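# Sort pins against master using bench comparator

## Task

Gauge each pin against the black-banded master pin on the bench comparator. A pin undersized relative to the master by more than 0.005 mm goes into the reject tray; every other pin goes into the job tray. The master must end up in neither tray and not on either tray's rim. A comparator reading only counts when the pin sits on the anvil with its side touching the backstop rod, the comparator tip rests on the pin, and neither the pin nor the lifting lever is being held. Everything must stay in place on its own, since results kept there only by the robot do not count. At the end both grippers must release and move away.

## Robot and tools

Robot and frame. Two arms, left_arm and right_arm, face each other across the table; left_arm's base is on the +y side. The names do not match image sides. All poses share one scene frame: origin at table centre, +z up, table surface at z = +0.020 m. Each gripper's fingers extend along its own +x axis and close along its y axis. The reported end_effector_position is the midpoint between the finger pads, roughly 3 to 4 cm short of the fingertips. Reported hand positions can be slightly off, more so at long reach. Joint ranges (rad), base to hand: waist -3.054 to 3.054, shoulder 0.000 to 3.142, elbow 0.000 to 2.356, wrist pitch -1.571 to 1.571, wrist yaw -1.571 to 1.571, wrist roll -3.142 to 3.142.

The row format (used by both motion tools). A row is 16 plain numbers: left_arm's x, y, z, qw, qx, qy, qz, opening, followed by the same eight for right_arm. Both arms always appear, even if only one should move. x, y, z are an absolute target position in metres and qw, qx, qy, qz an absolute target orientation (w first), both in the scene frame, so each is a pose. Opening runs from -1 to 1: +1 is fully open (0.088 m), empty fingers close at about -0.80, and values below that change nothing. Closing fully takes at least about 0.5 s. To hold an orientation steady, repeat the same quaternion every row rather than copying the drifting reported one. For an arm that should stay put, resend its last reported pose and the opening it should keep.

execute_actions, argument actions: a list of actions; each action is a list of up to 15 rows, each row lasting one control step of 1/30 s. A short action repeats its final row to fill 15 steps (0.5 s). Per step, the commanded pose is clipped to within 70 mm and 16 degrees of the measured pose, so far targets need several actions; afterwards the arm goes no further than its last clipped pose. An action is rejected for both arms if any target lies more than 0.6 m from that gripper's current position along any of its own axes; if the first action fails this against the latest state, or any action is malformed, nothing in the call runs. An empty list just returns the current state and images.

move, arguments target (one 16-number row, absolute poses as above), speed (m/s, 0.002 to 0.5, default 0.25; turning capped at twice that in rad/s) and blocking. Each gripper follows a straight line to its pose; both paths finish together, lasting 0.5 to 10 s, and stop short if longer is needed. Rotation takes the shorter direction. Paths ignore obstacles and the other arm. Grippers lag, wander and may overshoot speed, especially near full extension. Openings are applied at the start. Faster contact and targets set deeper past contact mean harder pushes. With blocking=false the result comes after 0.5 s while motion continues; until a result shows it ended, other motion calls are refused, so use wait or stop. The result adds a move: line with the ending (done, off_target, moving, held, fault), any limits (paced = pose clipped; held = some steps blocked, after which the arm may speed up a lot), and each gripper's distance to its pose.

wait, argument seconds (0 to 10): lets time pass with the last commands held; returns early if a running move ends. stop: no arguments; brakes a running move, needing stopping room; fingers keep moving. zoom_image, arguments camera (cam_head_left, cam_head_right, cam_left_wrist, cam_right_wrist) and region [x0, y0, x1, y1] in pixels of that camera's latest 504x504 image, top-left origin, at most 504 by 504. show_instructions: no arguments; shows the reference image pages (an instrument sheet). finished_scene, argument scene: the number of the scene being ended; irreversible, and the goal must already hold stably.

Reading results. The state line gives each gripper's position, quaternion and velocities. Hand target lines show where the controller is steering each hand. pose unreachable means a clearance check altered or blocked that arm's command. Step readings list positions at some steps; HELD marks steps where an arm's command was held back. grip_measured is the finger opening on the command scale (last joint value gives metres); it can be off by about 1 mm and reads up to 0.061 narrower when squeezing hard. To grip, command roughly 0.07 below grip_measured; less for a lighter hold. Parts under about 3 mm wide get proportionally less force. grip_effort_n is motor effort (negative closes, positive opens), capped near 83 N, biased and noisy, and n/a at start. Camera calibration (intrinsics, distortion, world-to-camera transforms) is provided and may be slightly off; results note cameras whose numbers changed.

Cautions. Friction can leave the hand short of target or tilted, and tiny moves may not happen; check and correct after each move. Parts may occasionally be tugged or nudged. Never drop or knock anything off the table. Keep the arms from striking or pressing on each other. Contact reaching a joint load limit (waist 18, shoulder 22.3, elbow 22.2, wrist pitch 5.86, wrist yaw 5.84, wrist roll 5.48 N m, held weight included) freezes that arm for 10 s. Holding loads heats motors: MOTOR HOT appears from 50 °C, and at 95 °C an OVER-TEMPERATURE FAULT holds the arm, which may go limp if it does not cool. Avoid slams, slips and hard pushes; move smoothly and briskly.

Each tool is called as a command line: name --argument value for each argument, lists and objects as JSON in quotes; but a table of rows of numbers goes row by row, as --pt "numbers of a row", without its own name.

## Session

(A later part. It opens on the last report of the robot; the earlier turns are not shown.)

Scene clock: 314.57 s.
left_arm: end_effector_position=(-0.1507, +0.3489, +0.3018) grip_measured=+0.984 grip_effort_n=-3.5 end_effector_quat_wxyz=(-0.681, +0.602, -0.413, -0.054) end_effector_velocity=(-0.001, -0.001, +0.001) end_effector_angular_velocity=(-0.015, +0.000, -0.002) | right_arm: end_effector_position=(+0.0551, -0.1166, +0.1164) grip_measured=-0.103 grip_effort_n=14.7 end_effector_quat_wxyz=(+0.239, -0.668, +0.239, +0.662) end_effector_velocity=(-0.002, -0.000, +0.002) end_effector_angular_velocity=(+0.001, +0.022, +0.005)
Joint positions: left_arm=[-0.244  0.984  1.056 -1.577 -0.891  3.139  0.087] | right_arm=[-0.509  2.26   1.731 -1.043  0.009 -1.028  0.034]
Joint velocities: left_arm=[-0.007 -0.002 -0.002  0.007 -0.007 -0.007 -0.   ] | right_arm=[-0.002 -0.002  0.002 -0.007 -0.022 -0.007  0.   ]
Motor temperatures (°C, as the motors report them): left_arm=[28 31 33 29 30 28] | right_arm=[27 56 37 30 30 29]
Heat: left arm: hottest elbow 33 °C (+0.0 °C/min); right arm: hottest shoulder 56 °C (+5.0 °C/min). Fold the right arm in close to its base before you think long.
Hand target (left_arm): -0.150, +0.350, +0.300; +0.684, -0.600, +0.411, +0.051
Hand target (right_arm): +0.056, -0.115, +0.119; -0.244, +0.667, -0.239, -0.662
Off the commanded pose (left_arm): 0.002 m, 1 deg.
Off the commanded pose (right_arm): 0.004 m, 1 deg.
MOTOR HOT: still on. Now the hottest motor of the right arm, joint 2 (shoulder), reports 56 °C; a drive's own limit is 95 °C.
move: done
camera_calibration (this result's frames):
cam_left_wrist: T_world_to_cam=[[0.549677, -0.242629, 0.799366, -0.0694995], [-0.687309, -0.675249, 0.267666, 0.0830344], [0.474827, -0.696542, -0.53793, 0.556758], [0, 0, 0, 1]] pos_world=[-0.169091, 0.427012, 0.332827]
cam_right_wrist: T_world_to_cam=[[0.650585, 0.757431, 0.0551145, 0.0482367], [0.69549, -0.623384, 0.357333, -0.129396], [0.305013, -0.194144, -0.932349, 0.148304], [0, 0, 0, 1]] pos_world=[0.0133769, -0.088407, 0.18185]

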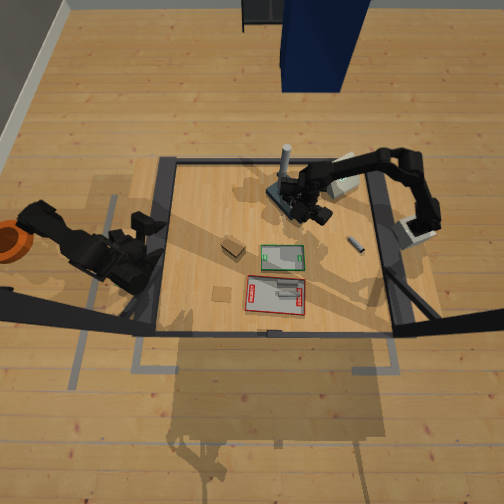

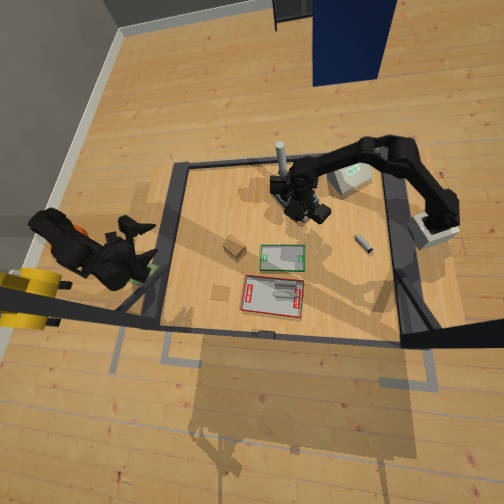

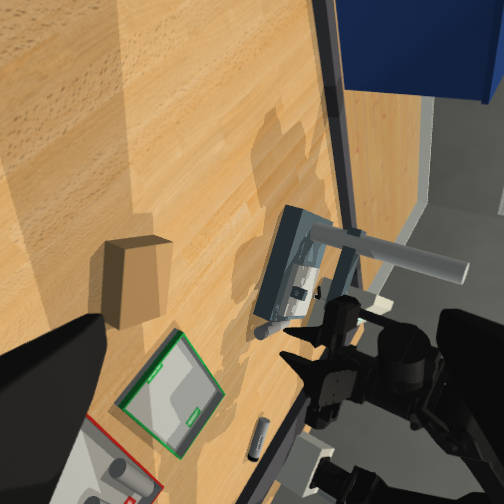

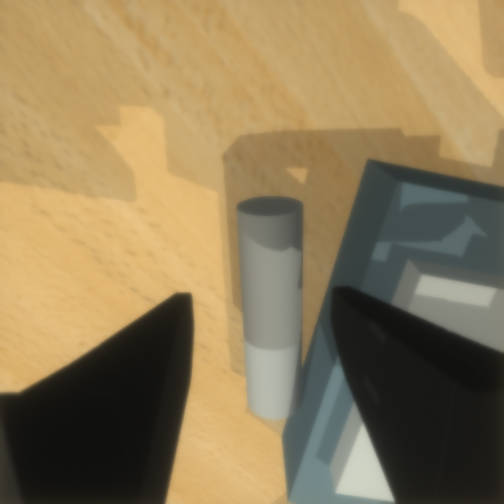

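move --target '[-0.15,0.35,0.3,0.684,-0.6,0.411,0.051,1,0.057,-0.116,0.08,0.2418,-0.6645,0.2418,0.6645,-0.1]' --speed 0.03

Scene clock: 329.27 s.
left_arm: end_effector_position=(-0.1507, +0.3489, +0.3018) grip_measured=+0.984 grip_effort_n=-3.5 end_effector_quat_wxyz=(-0.681, +0.602, -0.413, -0.054) end_effector_velocity=(+0.002, +0.001, +0.002) end_effector_angular_velocity=(-0.009, -0.020, +0.004) | right_arm: end_effector_position=(+0.0549, -0.1121, +0.0906) grip_measured=-0.103 grip_effort_n=14.2 end_effector_quat_wxyz=(+0.247, -0.663, +0.233, +0.667) end_effector_velocity=(-0.002, -0.000, +0.002) end_effector_angular_velocity=(+0.001, +0.022, +0.005)
Joint positions: left_arm=[-0.244  0.984  1.056 -1.577 -0.891  3.139  0.087] | right_arm=[-0.511  2.293  1.678 -0.935 -0.002 -1.027  0.034]
Joint velocities: left_arm=[-0.002 -0.002 -0.002 -0.007 -0.022 -0.007  0.   ] | right_arm=[-0.002 -0.002  0.002 -0.007 -0.022 -0.007 -0.   ]
Motor temperatures (°C, as the motors report them): left_arm=[28 31 33 29 30 28] | right_arm=[27 56 37 30 30 29]
Heat: left arm: hottest elbow 33 °C (+0.0 °C/min); right arm: hottest shoulder 56 °C (+7.0 °C/min). Fold the right arm in close to its base before you think long.
Hand target (left_arm): -0.150, +0.350, +0.300; +0.684, -0.600, +0.411, +0.051
Hand target (right_arm): +0.057, -0.116, +0.080; -0.242, +0.665, -0.242, -0.664
Off the commanded pose (left_arm): 0.002 m, 1 deg.
Off the commanded pose (right_arm): 0.011 m, 1 deg.
MOTOR HOT: still on. Now the hottest motor of the right arm, joint 2 (shoulder), reports 56 °C; a drive's own limit is 95 °C.
move: off_target (right_arm)
camera_calibration (this result's frames):
cam_left_wrist: T_world_to_cam=[[0.549677, -0.242629, 0.799366, -0.0694995], [-0.687309, -0.675249, 0.267666, 0.0830344], [0.474827, -0.696542, -0.53793, 0.556758], [0, 0, 0, 1]] pos_world=[-0.169091, 0.427012, 0.332827]
cam_right_wrist: T_world_to_cam=[[0.653568, 0.753788, 0.0682046, 0.0445992], [0.696046, -0.633996, 0.337, -0.116625], [0.297268, -0.172779, -0.939031, 0.128612], [0, 0, 0, 1]] pos_world=[0.0137954, -0.0853366, 0.157031]

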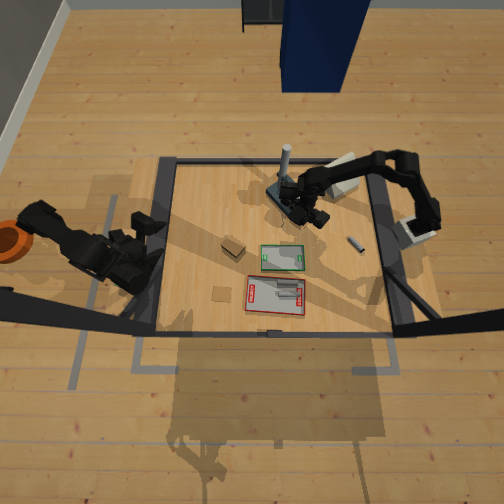

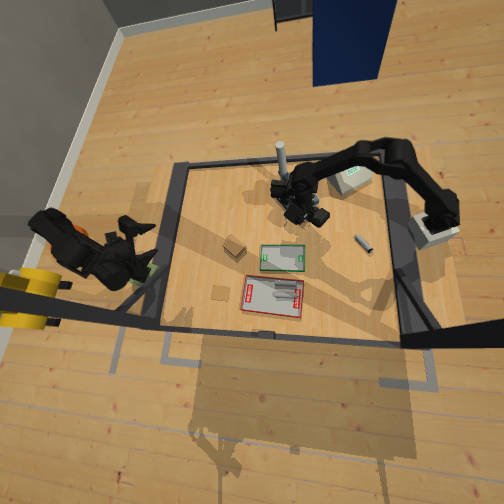

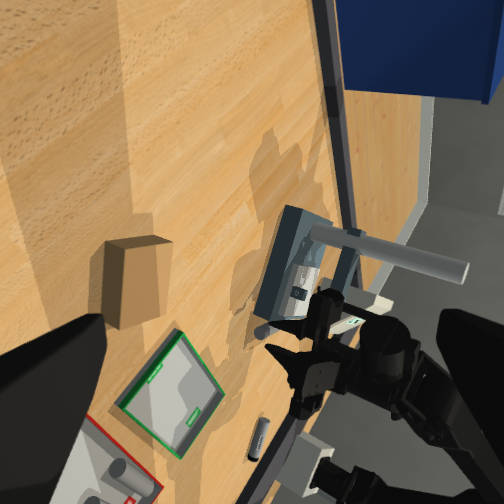

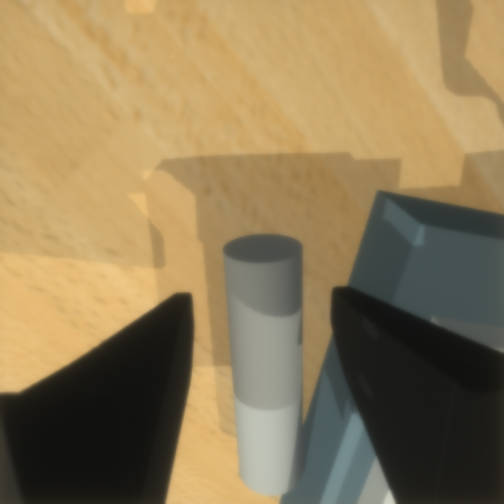

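move --target '[-0.15,0.35,0.3,0.684,-0.6,0.411,0.051,1,0.054,-0.115,0.095,0.2418,-0.6645,0.2418,0.6645,-0.3]' --speed 0.03

move --target '[-0.15,0.35,0.3,0.684,-0.6,0.411,0.051,1,0.054,-0.115,0.062,0.2418,-0.6645,0.2418,0.6645,-0.3]' --speed 0.02

Scene clock: 333.03 s.
left_arm: end_effector_position=(-0.1507, +0.3489, +0.3018) grip_measured=+0.984 grip_effort_n=-3.5 end_effector_quat_wxyz=(-0.681, +0.602, -0.413, -0.054) end_effector_velocity=(+0.003, +0.004, +0.001) end_effector_angular_velocity=(+0.016, -0.018, -0.007) | right_arm: end_effector_position=(+0.0525, -0.1159, +0.0928) grip_measured=-0.296 grip_effort_n=-19.8 end_effector_quat_wxyz=(+0.238, -0.665, +0.240, +0.666) end_effector_velocity=(-0.003, -0.007, +0.002) end_effector_angular_velocity=(-0.028, +0.026, +0.005)
Joint positions: left_arm=[-0.244  0.984  1.056 -1.577 -0.891  3.139  0.087] | right_arm=[-0.507  2.293  1.688 -0.968 -0.002 -1.027  0.025]
Joint velocities: left_arm=[-0.002 -0.007 -0.002 -0.022 -0.007  0.007  0.   ] | right_arm=[-0.002 -0.002  0.002 -0.037 -0.022 -0.007 -0.001]
Motor temperatures (°C, as the motors report them): left_arm=[28 31 33 29 30 28] | right_arm=[27 55 37 30 30 29]
Heat: left arm: hottest elbow 33 °C (+0.0 °C/min); right arm: hottest shoulder 55 °C (+6.0 °C/min). Fold the right arm in close to its base before you think long.
Hand target (left_arm): -0.150, +0.350, +0.300; +0.684, -0.600, +0.411, +0.051
Hand target (right_arm): +0.054, -0.115, +0.095; -0.242, +0.664, -0.242, -0.665
Off the commanded pose (left_arm): 0.002 m, 1 deg.
Off the commanded pose (right_arm): 0.003 m, 1 deg.
MOTOR HOT: still on. Now the hottest motor of the right arm, joint 2 (shoulder), reports 55 °C; a drive's own limit is 95 °C.
move: done
camera_calibration (this result's frames):
cam_left_wrist: T_world_to_cam=[[0.549677, -0.242629, 0.799366, -0.0694995], [-0.687309, -0.675249, 0.267666, 0.0830344], [0.474827, -0.696542, -0.53793, 0.556758], [0, 0, 0, 1]] pos_world=[-0.169091, 0.427012, 0.332827]
cam_right_wrist: T_world_to_cam=[[0.650594, 0.75785, 0.0489001, 0.0513106], [0.699837, -0.623303, 0.348888, -0.118177], [0.294884, -0.192762, -0.935888, 0.128245], [0, 0, 0, 1]] pos_world=[0.011505, -0.0878252, 0.158745]

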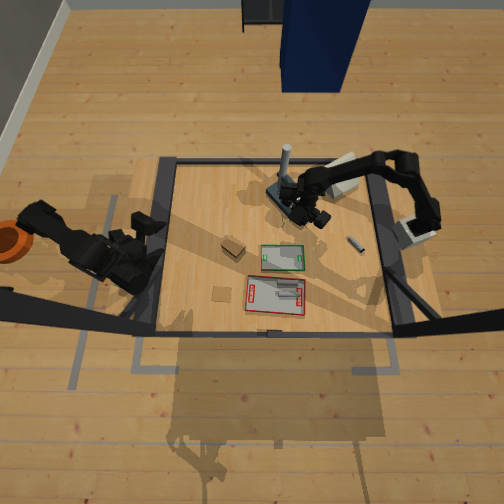

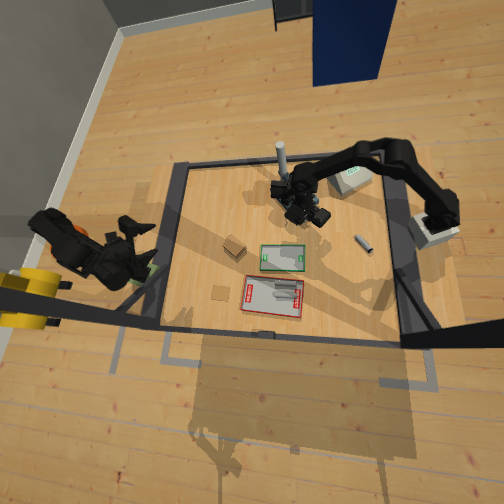

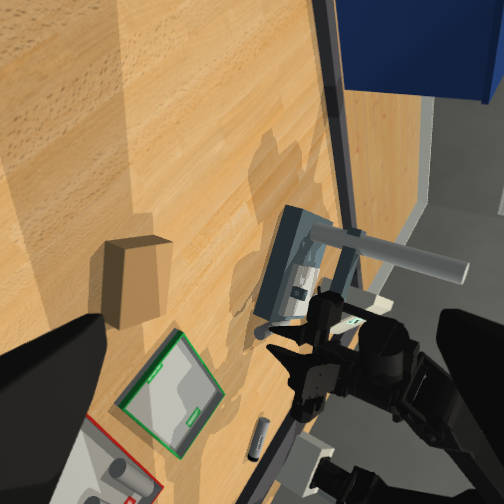

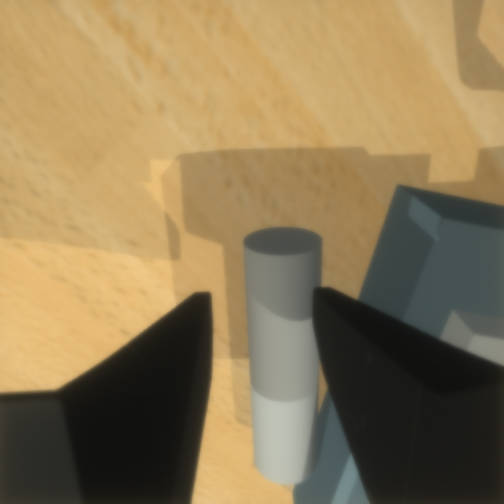

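Scene clock: 334.83 s.
left_arm: end_effector_position=(-0.1507, +0.3489, +0.3018) grip_measured=+0.984 grip_effort_n=-3.5 end_effector_quat_wxyz=(-0.681, +0.602, -0.413, -0.054) end_effector_velocity=(-0.000, -0.001, +0.001) end_effector_angular_velocity=(-0.024, +0.007, +0.012) | right_arm: end_effector_position=(+0.0522, -0.1111, +0.0732) grip_measured=-0.297 grip_effort_n=-16.5 end_effector_quat_wxyz=(+0.246, -0.663, +0.232, +0.668) end_effector_velocity=(+0.001, -0.006, -0.002) end_effector_angular_velocity=(-0.028, -0.004, +0.005)
Joint positions: left_arm=[-0.244  0.984  1.056 -1.577 -0.891  3.139  0.087] | right_arm=[-0.504  2.322  1.655 -0.883 -0.002 -1.023  0.024]
Joint velocities: left_arm=[-0.002 -0.002 -0.002  0.007 -0.007 -0.022 -0.   ] | right_arm=[-0.002  0.002 -0.002 -0.022  0.007 -0.007 -0.   ]
Motor temperatures (°C, as the motors report them): left_arm=[28 31 33 29 30 28] | right_arm=[27 55 37 30 30 29]
Heat: left arm: hottest elbow 33 °C (+0.0 °C/min); right arm: hottest shoulder 55 °C (+5.1 °C/min). Fold the right arm in close to its base before you think long.
Hand target (left_arm): -0.150, +0.350, +0.300; +0.684, -0.600, +0.411, +0.051
Hand target (right_arm): +0.054, -0.115, +0.062; -0.242, +0.664, -0.242, -0.664
Off the commanded pose (left_arm): 0.002 m, 1 deg.
Off the commanded pose (right_arm): 0.012 m, 1 deg.
MOTOR HOT: still on. Now the hottest motor of the right arm, joint 2 (shoulder), reports 55 °C; a drive's own limit is 95 °C.
move: off_target (right_arm)
camera_calibration (this result's frames):
cam_left_wrist: T_world_to_cam=[[0.549677, -0.242629, 0.799366, -0.0694995], [-0.687309, -0.675249, 0.267666, 0.0830344], [0.474827, -0.696542, -0.53793, 0.556758], [0, 0, 0, 1]] pos_world=[-0.169091, 0.427012, 0.332827]
cam_right_wrist: T_world_to_cam=[[0.651562, 0.755557, 0.0678331, 0.0471871], [0.697783, -0.632008, 0.337143, -0.108188], [0.297602, -0.172337, -0.939007, 0.113315], [0, 0, 0, 1]] pos_world=[0.0110234, -0.0844997, 0.139677]

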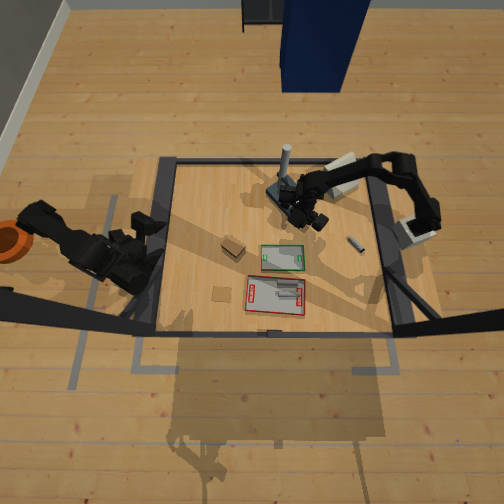

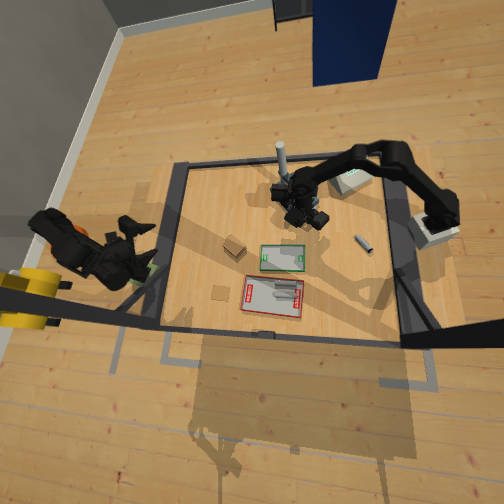

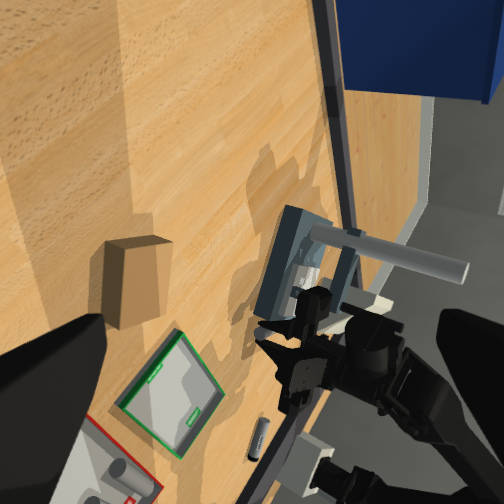

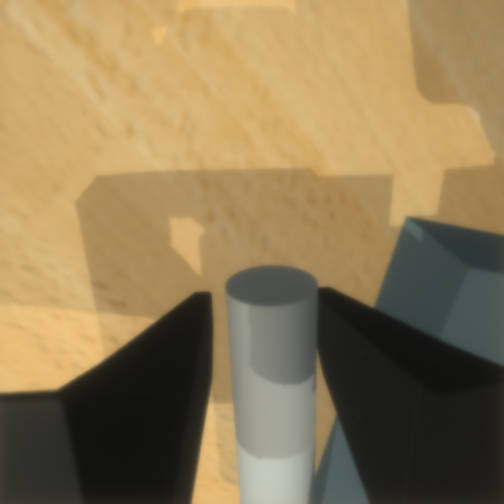

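move --target '[-0.15,0.35,0.3,0.684,-0.6,0.411,0.051,1,0.052,-0.113,0.066,0.2418,-0.6645,0.2418,0.6645,-0.6]' --speed 0.02

move --target '[-0.15,0.35,0.3,0.684,-0.6,0.411,0.051,1,0.030,-0.135,0.074,0.2418,-0.6645,0.2418,0.6645,-0.6]' --speed 0.03

move --target '[-0.15,0.35,0.3,0.684,-0.6,0.411,0.051,1,0.030,-0.135,0.066,0.2418,-0.6645,0.2418,0.6645,-0.6]' --speed 0.02

move --target '[-0.15,0.35,0.3,0.684,-0.6,0.411,0.051,1,0.030,-0.135,0.066,0.2418,-0.6645,0.2418,0.6645,-0.1]' --speed 0.02

move --target '[-0.15,0.35,0.3,0.684,-0.6,0.411,0.051,1,0.043,-0.146,0.061,0.2418,-0.6645,0.2418,0.6645,-0.1]' --speed 0.02

Scene clock: 341.07 s.
left_arm: end_effector_position=(-0.1507, +0.3489, +0.3018) grip_measured=+0.984 grip_effort_n=-3.5 end_effector_quat_wxyz=(-0.681, +0.602, -0.413, -0.054) end_effector_velocity=(+0.001, +0.001, +0.000) end_effector_angular_velocity=(-0.012, -0.001, +0.012) | right_arm: end_effector_position=(+0.0529, -0.1106, +0.0735) grip_measured=-0.443 grip_effort_n=-83.5 end_effector_quat_wxyz=(+0.248, -0.663, +0.233, +0.667) end_effector_velocity=(-0.000, -0.001, -0.003) end_effector_angular_velocity=(-0.001, +0.007, +0.020)
Joint positions: left_arm=[-0.244  0.984  1.056 -1.577 -0.891  3.139  0.087] | right_arm=[-0.505  2.323  1.658 -0.884 -0.001 -1.02   0.017]
Joint velocities: left_arm=[-0.002 -0.002 -0.002 -0.007 -0.007 -0.022  0.   ] | right_arm=[-0.002  0.002 -0.007  0.007 -0.007 -0.022 -0.   ]
Motor temperatures (°C, as the motors report them): left_arm=[28 31 33 29 30 28] | right_arm=[27 54 37 30 30 29]
Heat: left arm: hottest elbow 33 °C (+0.0 °C/min); right arm: hottest shoulder 54 °C (+4.0 °C/min). Fold the right arm in close to its base before you think long.
Hand target (left_arm): -0.150, +0.350, +0.300; +0.684, -0.600, +0.411, +0.051
Hand target (right_arm): +0.052, -0.113, +0.066; -0.242, +0.664, -0.242, -0.665
Off the commanded pose (left_arm): 0.002 m, 1 deg.
Off the commanded pose (right_arm): 0.008 m, 1 deg.
MOTOR HOT: still on. Now the hottest motor of the right arm, joint 2 (shoulder), reports 54 °C; a drive's own limit is 95 °C.
move: done
camera_calibration (this result's frames):
cam_left_wrist: T_world_to_cam=[[0.549677, -0.242629, 0.799366, -0.0694995], [-0.687309, -0.675249, 0.267666, 0.0830344], [0.474827, -0.696542, -0.53793, 0.556758], [0, 0, 0, 1]] pos_world=[-0.169091, 0.427012, 0.332827]
cam_right_wrist: T_world_to_cam=[[0.654356, 0.753008, 0.0692565, 0.0458429], [0.694822, -0.634869, 0.337883, -0.108611], [0.298397, -0.172975, -0.938637, 0.113291], [0, 0, 0, 1]] pos_world=[0.0116619, -0.0838774, 0.139862]

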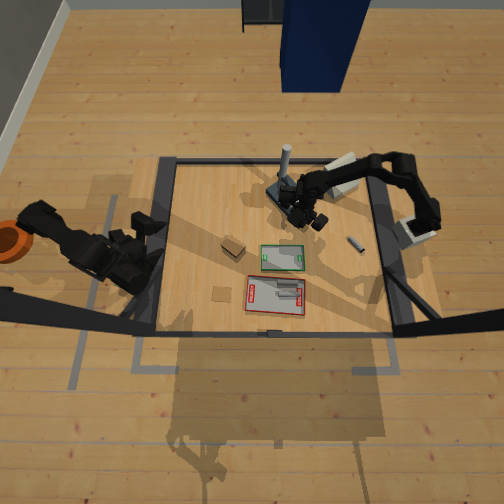

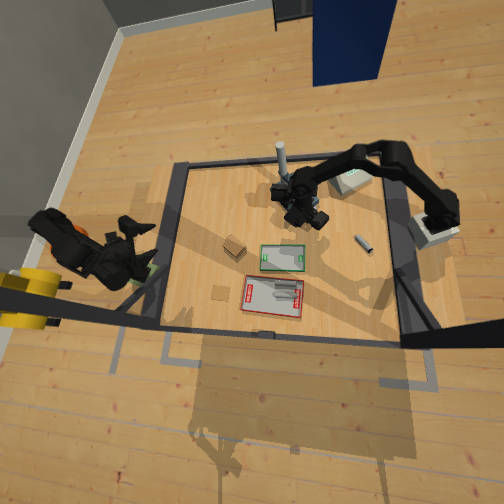

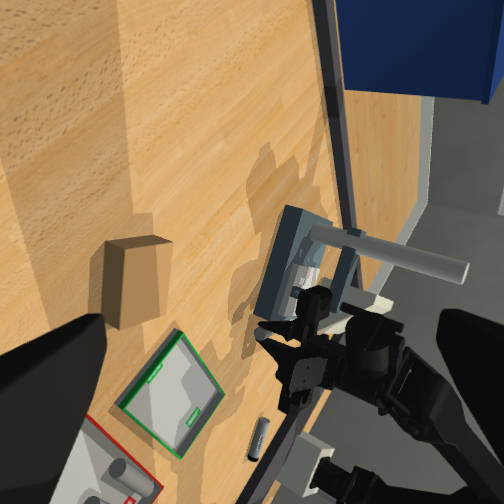

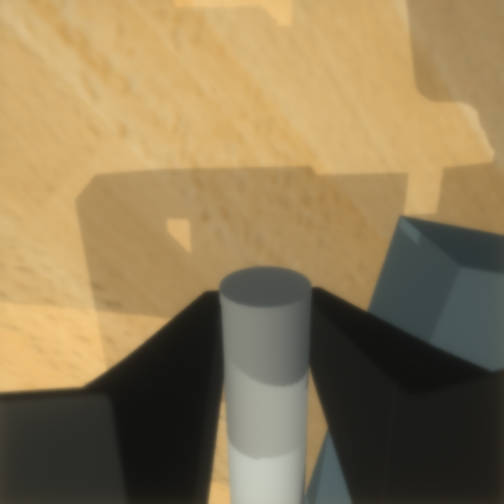

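Scene clock: 342.50 s.
left_arm: end_effector_position=(-0.1507, +0.3489, +0.3018) grip_measured=+0.984 grip_effort_n=-3.5 end_effector_quat_wxyz=(-0.681, +0.602, -0.413, -0.054) end_effector_velocity=(+0.001, -0.001, +0.002) end_effector_angular_velocity=(-0.019, +0.003, +0.008) | right_arm: end_effector_position=(+0.0328, -0.1316, +0.0722) grip_measured=-0.443 grip_effort_n=-83.5 end_effector_quat_wxyz=(+0.244, -0.664, +0.241, +0.665) end_effector_velocity=(-0.001, -0.004, +0.002) end_effector_angular_velocity=(-0.007, +0.008, +0.005)
Joint positions: left_arm=[-0.244  0.984  1.056 -1.577 -0.891  3.139  0.087] | right_arm=[-0.464  2.257  1.536 -0.846 -0.    -0.974  0.017]
Joint velocities: left_arm=[ 0.002 -0.002  0.002  0.007 -0.007 -0.007 -0.   ] | right_arm=[-0.002 -0.012 -0.012 -0.007 -0.007 -0.007 -0.   ]
Motor temperatures (°C, as the motors report them): left_arm=[28 31 33 29 30 28] | right_arm=[27 54 37 30 30 29]
Heat: left arm: hottest elbow 33 °C (+0.0 °C/min); right arm: hottest shoulder 54 °C (+3.0 °C/min). Fold the right arm in close to its base before you think long.
Hand target (left_arm): -0.150, +0.350, +0.300; +0.684, -0.600, +0.411, +0.051
Hand target (right_arm): +0.030, -0.135, +0.074; -0.242, +0.664, -0.242, -0.665
Off the commanded pose (left_arm): 0.002 m, 1 deg.
Off the commanded pose (right_arm): 0.005 m, 0 deg.
MOTOR HOT: still on. Now the hottest motor of the right arm, joint 2 (shoulder), reports 54 °C; a drive's own limit is 95 °C.
move: done
camera_calibration (this result's frames):
cam_left_wrist: T_world_to_cam=[[0.549677, -0.242629, 0.799366, -0.0694995], [-0.687309, -0.675249, 0.267666, 0.0830344], [0.474827, -0.696542, -0.53793, 0.556758], [0, 0, 0, 1]] pos_world=[-0.169091, 0.427012, 0.332827]
cam_right_wrist: T_world_to_cam=[[0.658216, 0.750852, 0.0545202, 0.0755359], [0.692366, -0.632198, 0.347785, -0.107859], [0.295603, -0.19117, -0.935988, 0.11192], [0, 0, 0, 1]] pos_world=[-0.00812465, -0.103509, 0.138149]

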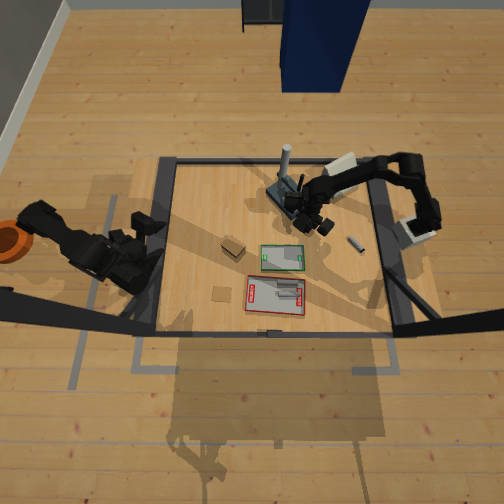

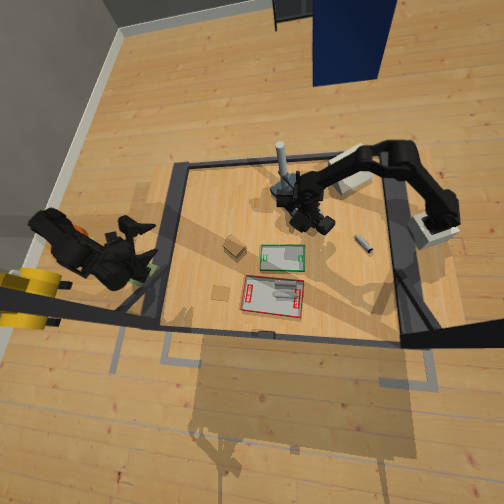

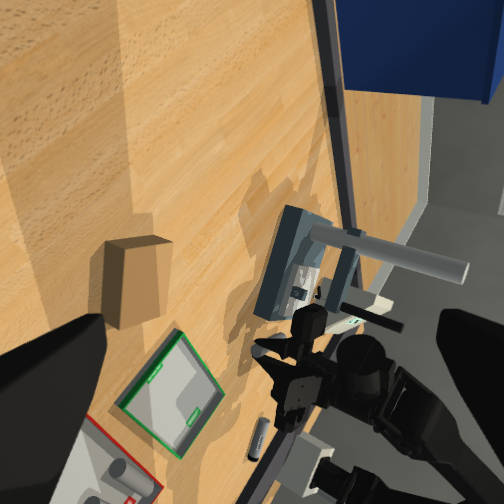

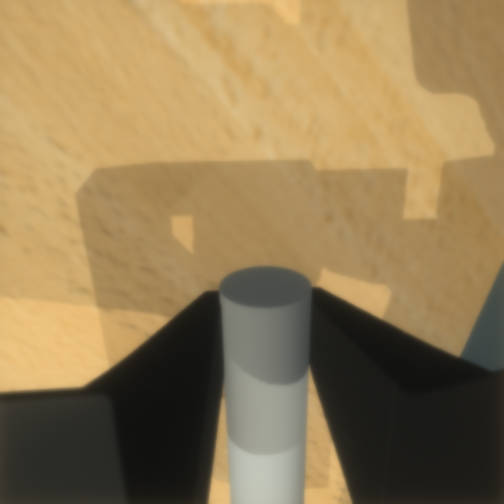

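Scene clock: 343.20 s.
left_arm: end_effector_position=(-0.1507, +0.3489, +0.3018) grip_measured=+0.984 grip_effort_n=-3.5 end_effector_quat_wxyz=(-0.681, +0.602, -0.413, -0.054) end_effector_velocity=(-0.001, -0.000, +0.001) end_effector_angular_velocity=(-0.016, +0.018, +0.002) | right_arm: end_effector_position=(+0.0328, -0.1323, +0.0703) grip_measured=-0.443 grip_effort_n=-83.5 end_effector_quat_wxyz=(+0.245, -0.664, +0.240, +0.665) end_effector_velocity=(+0.000, +0.002, +0.000) end_effector_angular_velocity=(+0.018, +0.005, +0.005)
Joint positions: left_arm=[-0.244  0.984  1.056 -1.577 -0.891  3.139  0.087] | right_arm=[-0.464  2.255  1.524 -0.833  0.    -0.973  0.017]
Joint velocities: left_arm=[-0.002 -0.007  0.002  0.007  0.007 -0.007 -0.   ] | right_arm=[-0.002 -0.007 -0.012  0.022 -0.007 -0.007 -0.   ]
Motor temperatures (°C, as the motors report them): left_arm=[28 31 33 29 30 28] | right_arm=[27 54 37 30 30 29]
Heat: left arm: hottest elbow 33 °C (+0.0 °C/min); right arm: hottest shoulder 54 °C (+3.0 °C/min). Fold the right arm in close to its base before you think long.
Hand target (left_arm): -0.150, +0.350, +0.300; +0.684, -0.600, +0.411, +0.051
Hand target (right_arm): +0.030, -0.135, +0.066; -0.242, +0.665, -0.242, -0.664
Off the commanded pose (left_arm): 0.002 m, 1 deg.
Off the commanded pose (right_arm): 0.006 m, 0 deg.
MOTOR HOT: still on. Now the hottest motor of the right arm, joint 2 (shoulder), reports 54 °C; a drive's own limit is 95 °C.
move: done
camera_calibration (this result's frames):
cam_left_wrist: T_world_to_cam=[[0.549677, -0.242629, 0.799366, -0.0694995], [-0.687309, -0.675249, 0.267666, 0.0830344], [0.474827, -0.696542, -0.53793, 0.556758], [0, 0, 0, 1]] pos_world=[-0.169091, 0.427012, 0.332827]
cam_right_wrist: T_world_to_cam=[[0.658747, 0.750138, 0.0578435, 0.07581], [0.691616, -0.634031, 0.345937, -0.107743], [0.296175, -0.187879, -0.936473, 0.110556], [0, 0, 0, 1]] pos_world=[-0.00816642, -0.104409, 0.13642]

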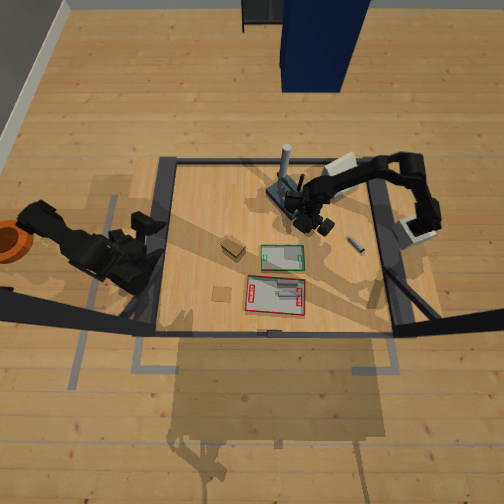

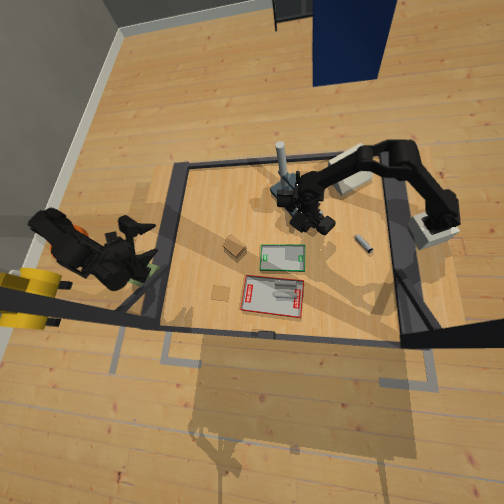

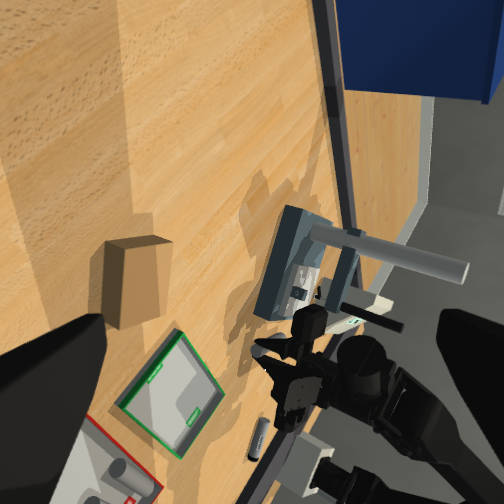

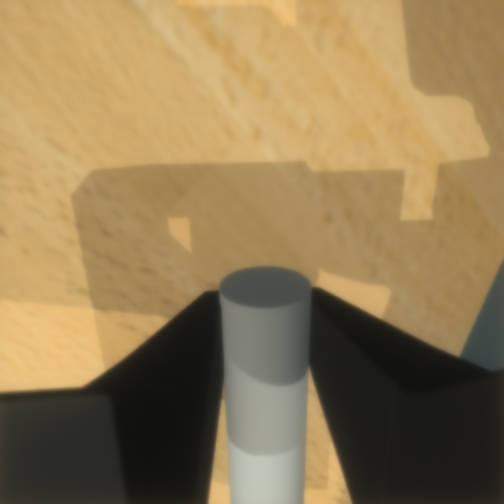

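Scene clock: 343.90 s.
left_arm: end_effector_position=(-0.1507, +0.3489, +0.3018) grip_measured=+0.984 grip_effort_n=-3.0 end_effector_quat_wxyz=(-0.681, +0.602, -0.413, -0.054) end_effector_velocity=(+0.001, +0.002, -0.001) end_effector_angular_velocity=(+0.005, +0.006, +0.007) | right_arm: end_effector_position=(+0.0301, -0.1331, +0.0703) grip_measured=-0.106 grip_effort_n=17.4 end_effector_quat_wxyz=(+0.242, -0.664, +0.240, +0.666) end_effector_velocity=(+0.002, +0.001, +0.000) end_effector_angular_velocity=(+0.008, +0.007, +0.000)
Joint positions: left_arm=[-0.244  0.984  1.056 -1.577 -0.891  3.139  0.087] | right_arm=[-0.458  2.254  1.522 -0.834 -0.001 -0.972  0.034]
Joint velocities: left_arm=[ 0.002 -0.002 -0.002 -0.007  0.007 -0.007 -0.   ] | right_arm=[-0.007 -0.002 -0.002  0.007 -0.007 -0.007  0.001]
Motor temperatures (°C, as the motors report them): left_arm=[28 31 33 29 30 28] | right_arm=[27 54 36 30 30 29]
Heat: left arm: hottest elbow 33 °C (+0.0 °C/min); right arm: hottest shoulder 54 °C (+3.0 °C/min). Fold the right arm in close to its base before you think long.
Hand target (left_arm): -0.150, +0.350, +0.300; +0.684, -0.600, +0.411, +0.051
Hand target (right_arm): +0.030, -0.135, +0.066; -0.242, +0.664, -0.242, -0.665
Off the commanded pose (left_arm): 0.002 m, 1 deg.
Off the commanded pose (right_arm): 0.005 m, 0 deg.
MOTOR HOT: still on. Now the hottest motor of the right arm, joint 2 (shoulder), reports 54 °C; a drive's own limit is 95 °C.
move: done
camera_calibration (this result's frames):
cam_left_wrist: T_world_to_cam=[[0.549677, -0.242629, 0.799366, -0.0694995], [-0.687309, -0.675249, 0.267666, 0.0830344], [0.474827, -0.696542, -0.53793, 0.556758], [0, 0, 0, 1]] pos_world=[-0.169091, 0.427012, 0.332827]
cam_right_wrist: T_world_to_cam=[[0.654827, 0.753813, 0.0544761, 0.0789971], [0.695627, -0.629321, 0.346494, -0.105899], [0.295475, -0.188999, -0.936469, 0.111009], [0, 0, 0, 1]] pos_world=[-0.0108636, -0.105213, 0.136346]

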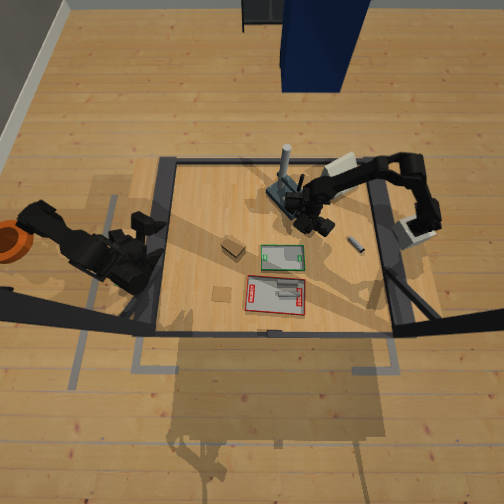

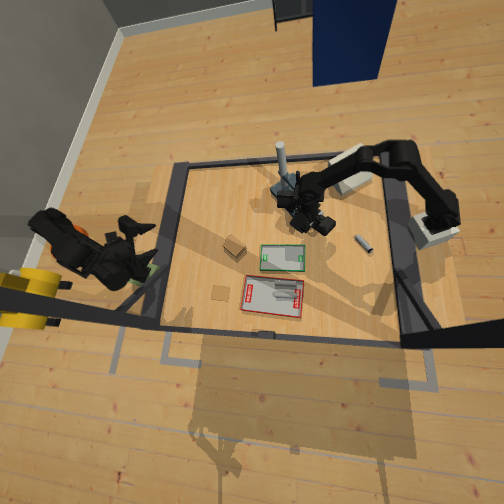

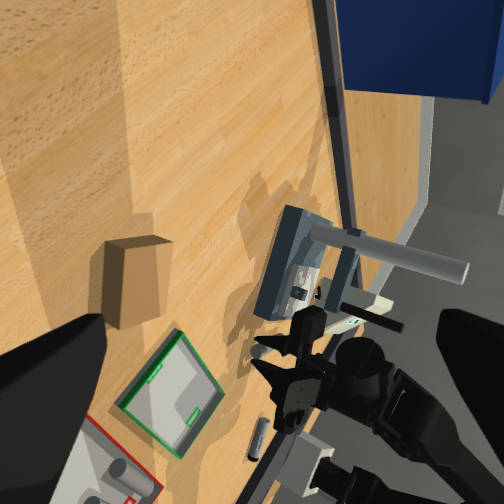

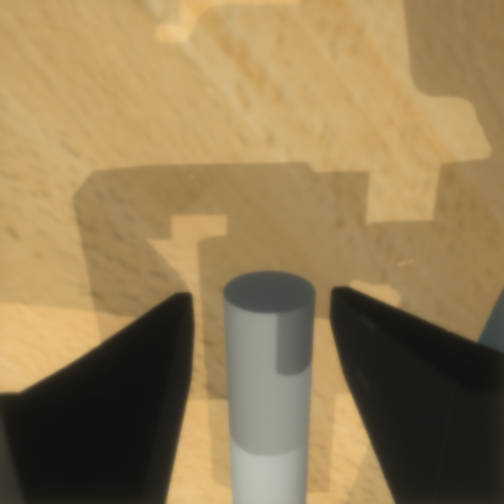

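Scene clock: 345.13 s.
left_arm: end_effector_position=(-0.1507, +0.3489, +0.3018) grip_measured=+0.984 grip_effort_n=-3.5 end_effector_quat_wxyz=(-0.681, +0.602, -0.413, -0.054) end_effector_velocity=(+0.003, +0.001, +0.001) end_effector_angular_velocity=(-0.005, -0.022, +0.004) | right_arm: end_effector_position=(+0.0353, -0.1366, +0.0689) grip_measured=-0.104 grip_effort_n=16.0 end_effector_quat_wxyz=(+0.246, -0.660, +0.228, +0.673) end_effector_velocity=(+0.003, -0.005, +0.000) end_effector_angular_velocity=(-0.011, +0.008, +0.010)
Joint positions: left_arm=[-0.244  0.984  1.056 -1.577 -0.891  3.139  0.087] | right_arm=[-0.476  2.229  1.472 -0.785 -0.012 -1.001  0.034]
Joint velocities: left_arm=[-0.002 -0.002 -0.007 -0.007 -0.022 -0.007 -0.   ] | right_arm=[-0.012 -0.007 -0.012 -0.007 -0.007 -0.022 -0.   ]
Motor temperatures (°C, as the motors report them): left_arm=[28 31 33 29 30 28] | right_arm=[27 54 36 30 30 29]
Heat: left arm: hottest elbow 33 °C (+0.0 °C/min); right arm: hottest shoulder 54 °C (+3.0 °C/min). Fold the right arm in close to its base before you think long.
Hand target (left_arm): -0.150, +0.350, +0.300; +0.684, -0.600, +0.411, +0.051
Hand target (right_arm): +0.043, -0.146, +0.061; -0.242, +0.665, -0.242, -0.664
Off the commanded pose (left_arm): 0.002 m, 1 deg.
Off the commanded pose (right_arm): 0.014 m, 2 deg.
MOTOR HOT: still on. Now the hottest motor of the right arm, joint 2 (shoulder), reports 54 °C; a drive's own limit is 95 °C.
move: off_target (right_arm)
camera_calibration (this result's frames):
cam_left_wrist: T_world_to_cam=[[0.549677, -0.242629, 0.799366, -0.0694995], [-0.687309, -0.675249, 0.267666, 0.0830344], [0.474827, -0.696542, -0.53793, 0.556758], [0, 0, 0, 1]] pos_world=[-0.169091, 0.427012, 0.332827]
cam_right_wrist: T_world_to_cam=[[0.646503, 0.759823, 0.0685776, 0.0784422], [0.705491, -0.629637, 0.325329, -0.110187], [0.290371, -0.161945, -0.943111, 0.111832], [0, 0, 0, 1]] pos_world=[-0.00544979, -0.110869, 0.135938]

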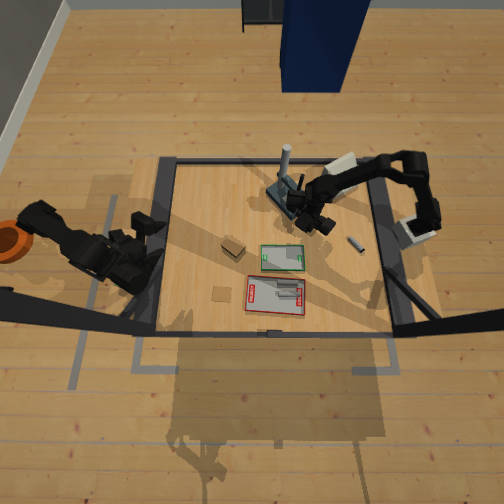

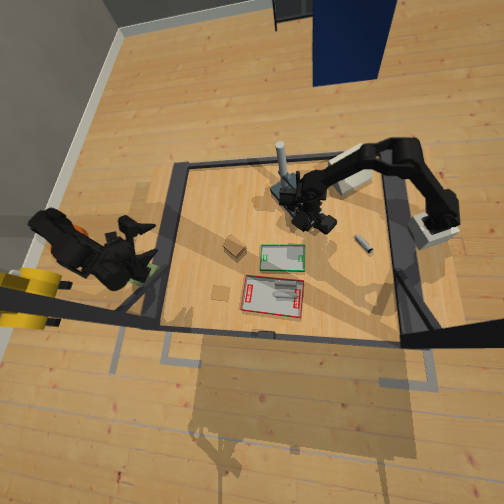

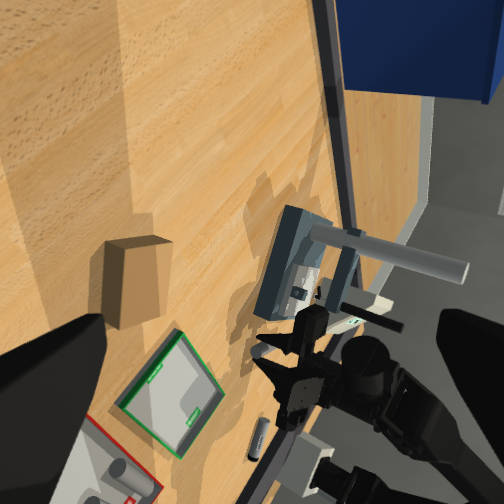

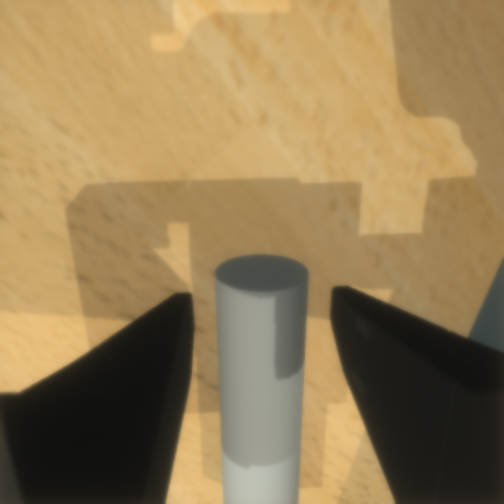

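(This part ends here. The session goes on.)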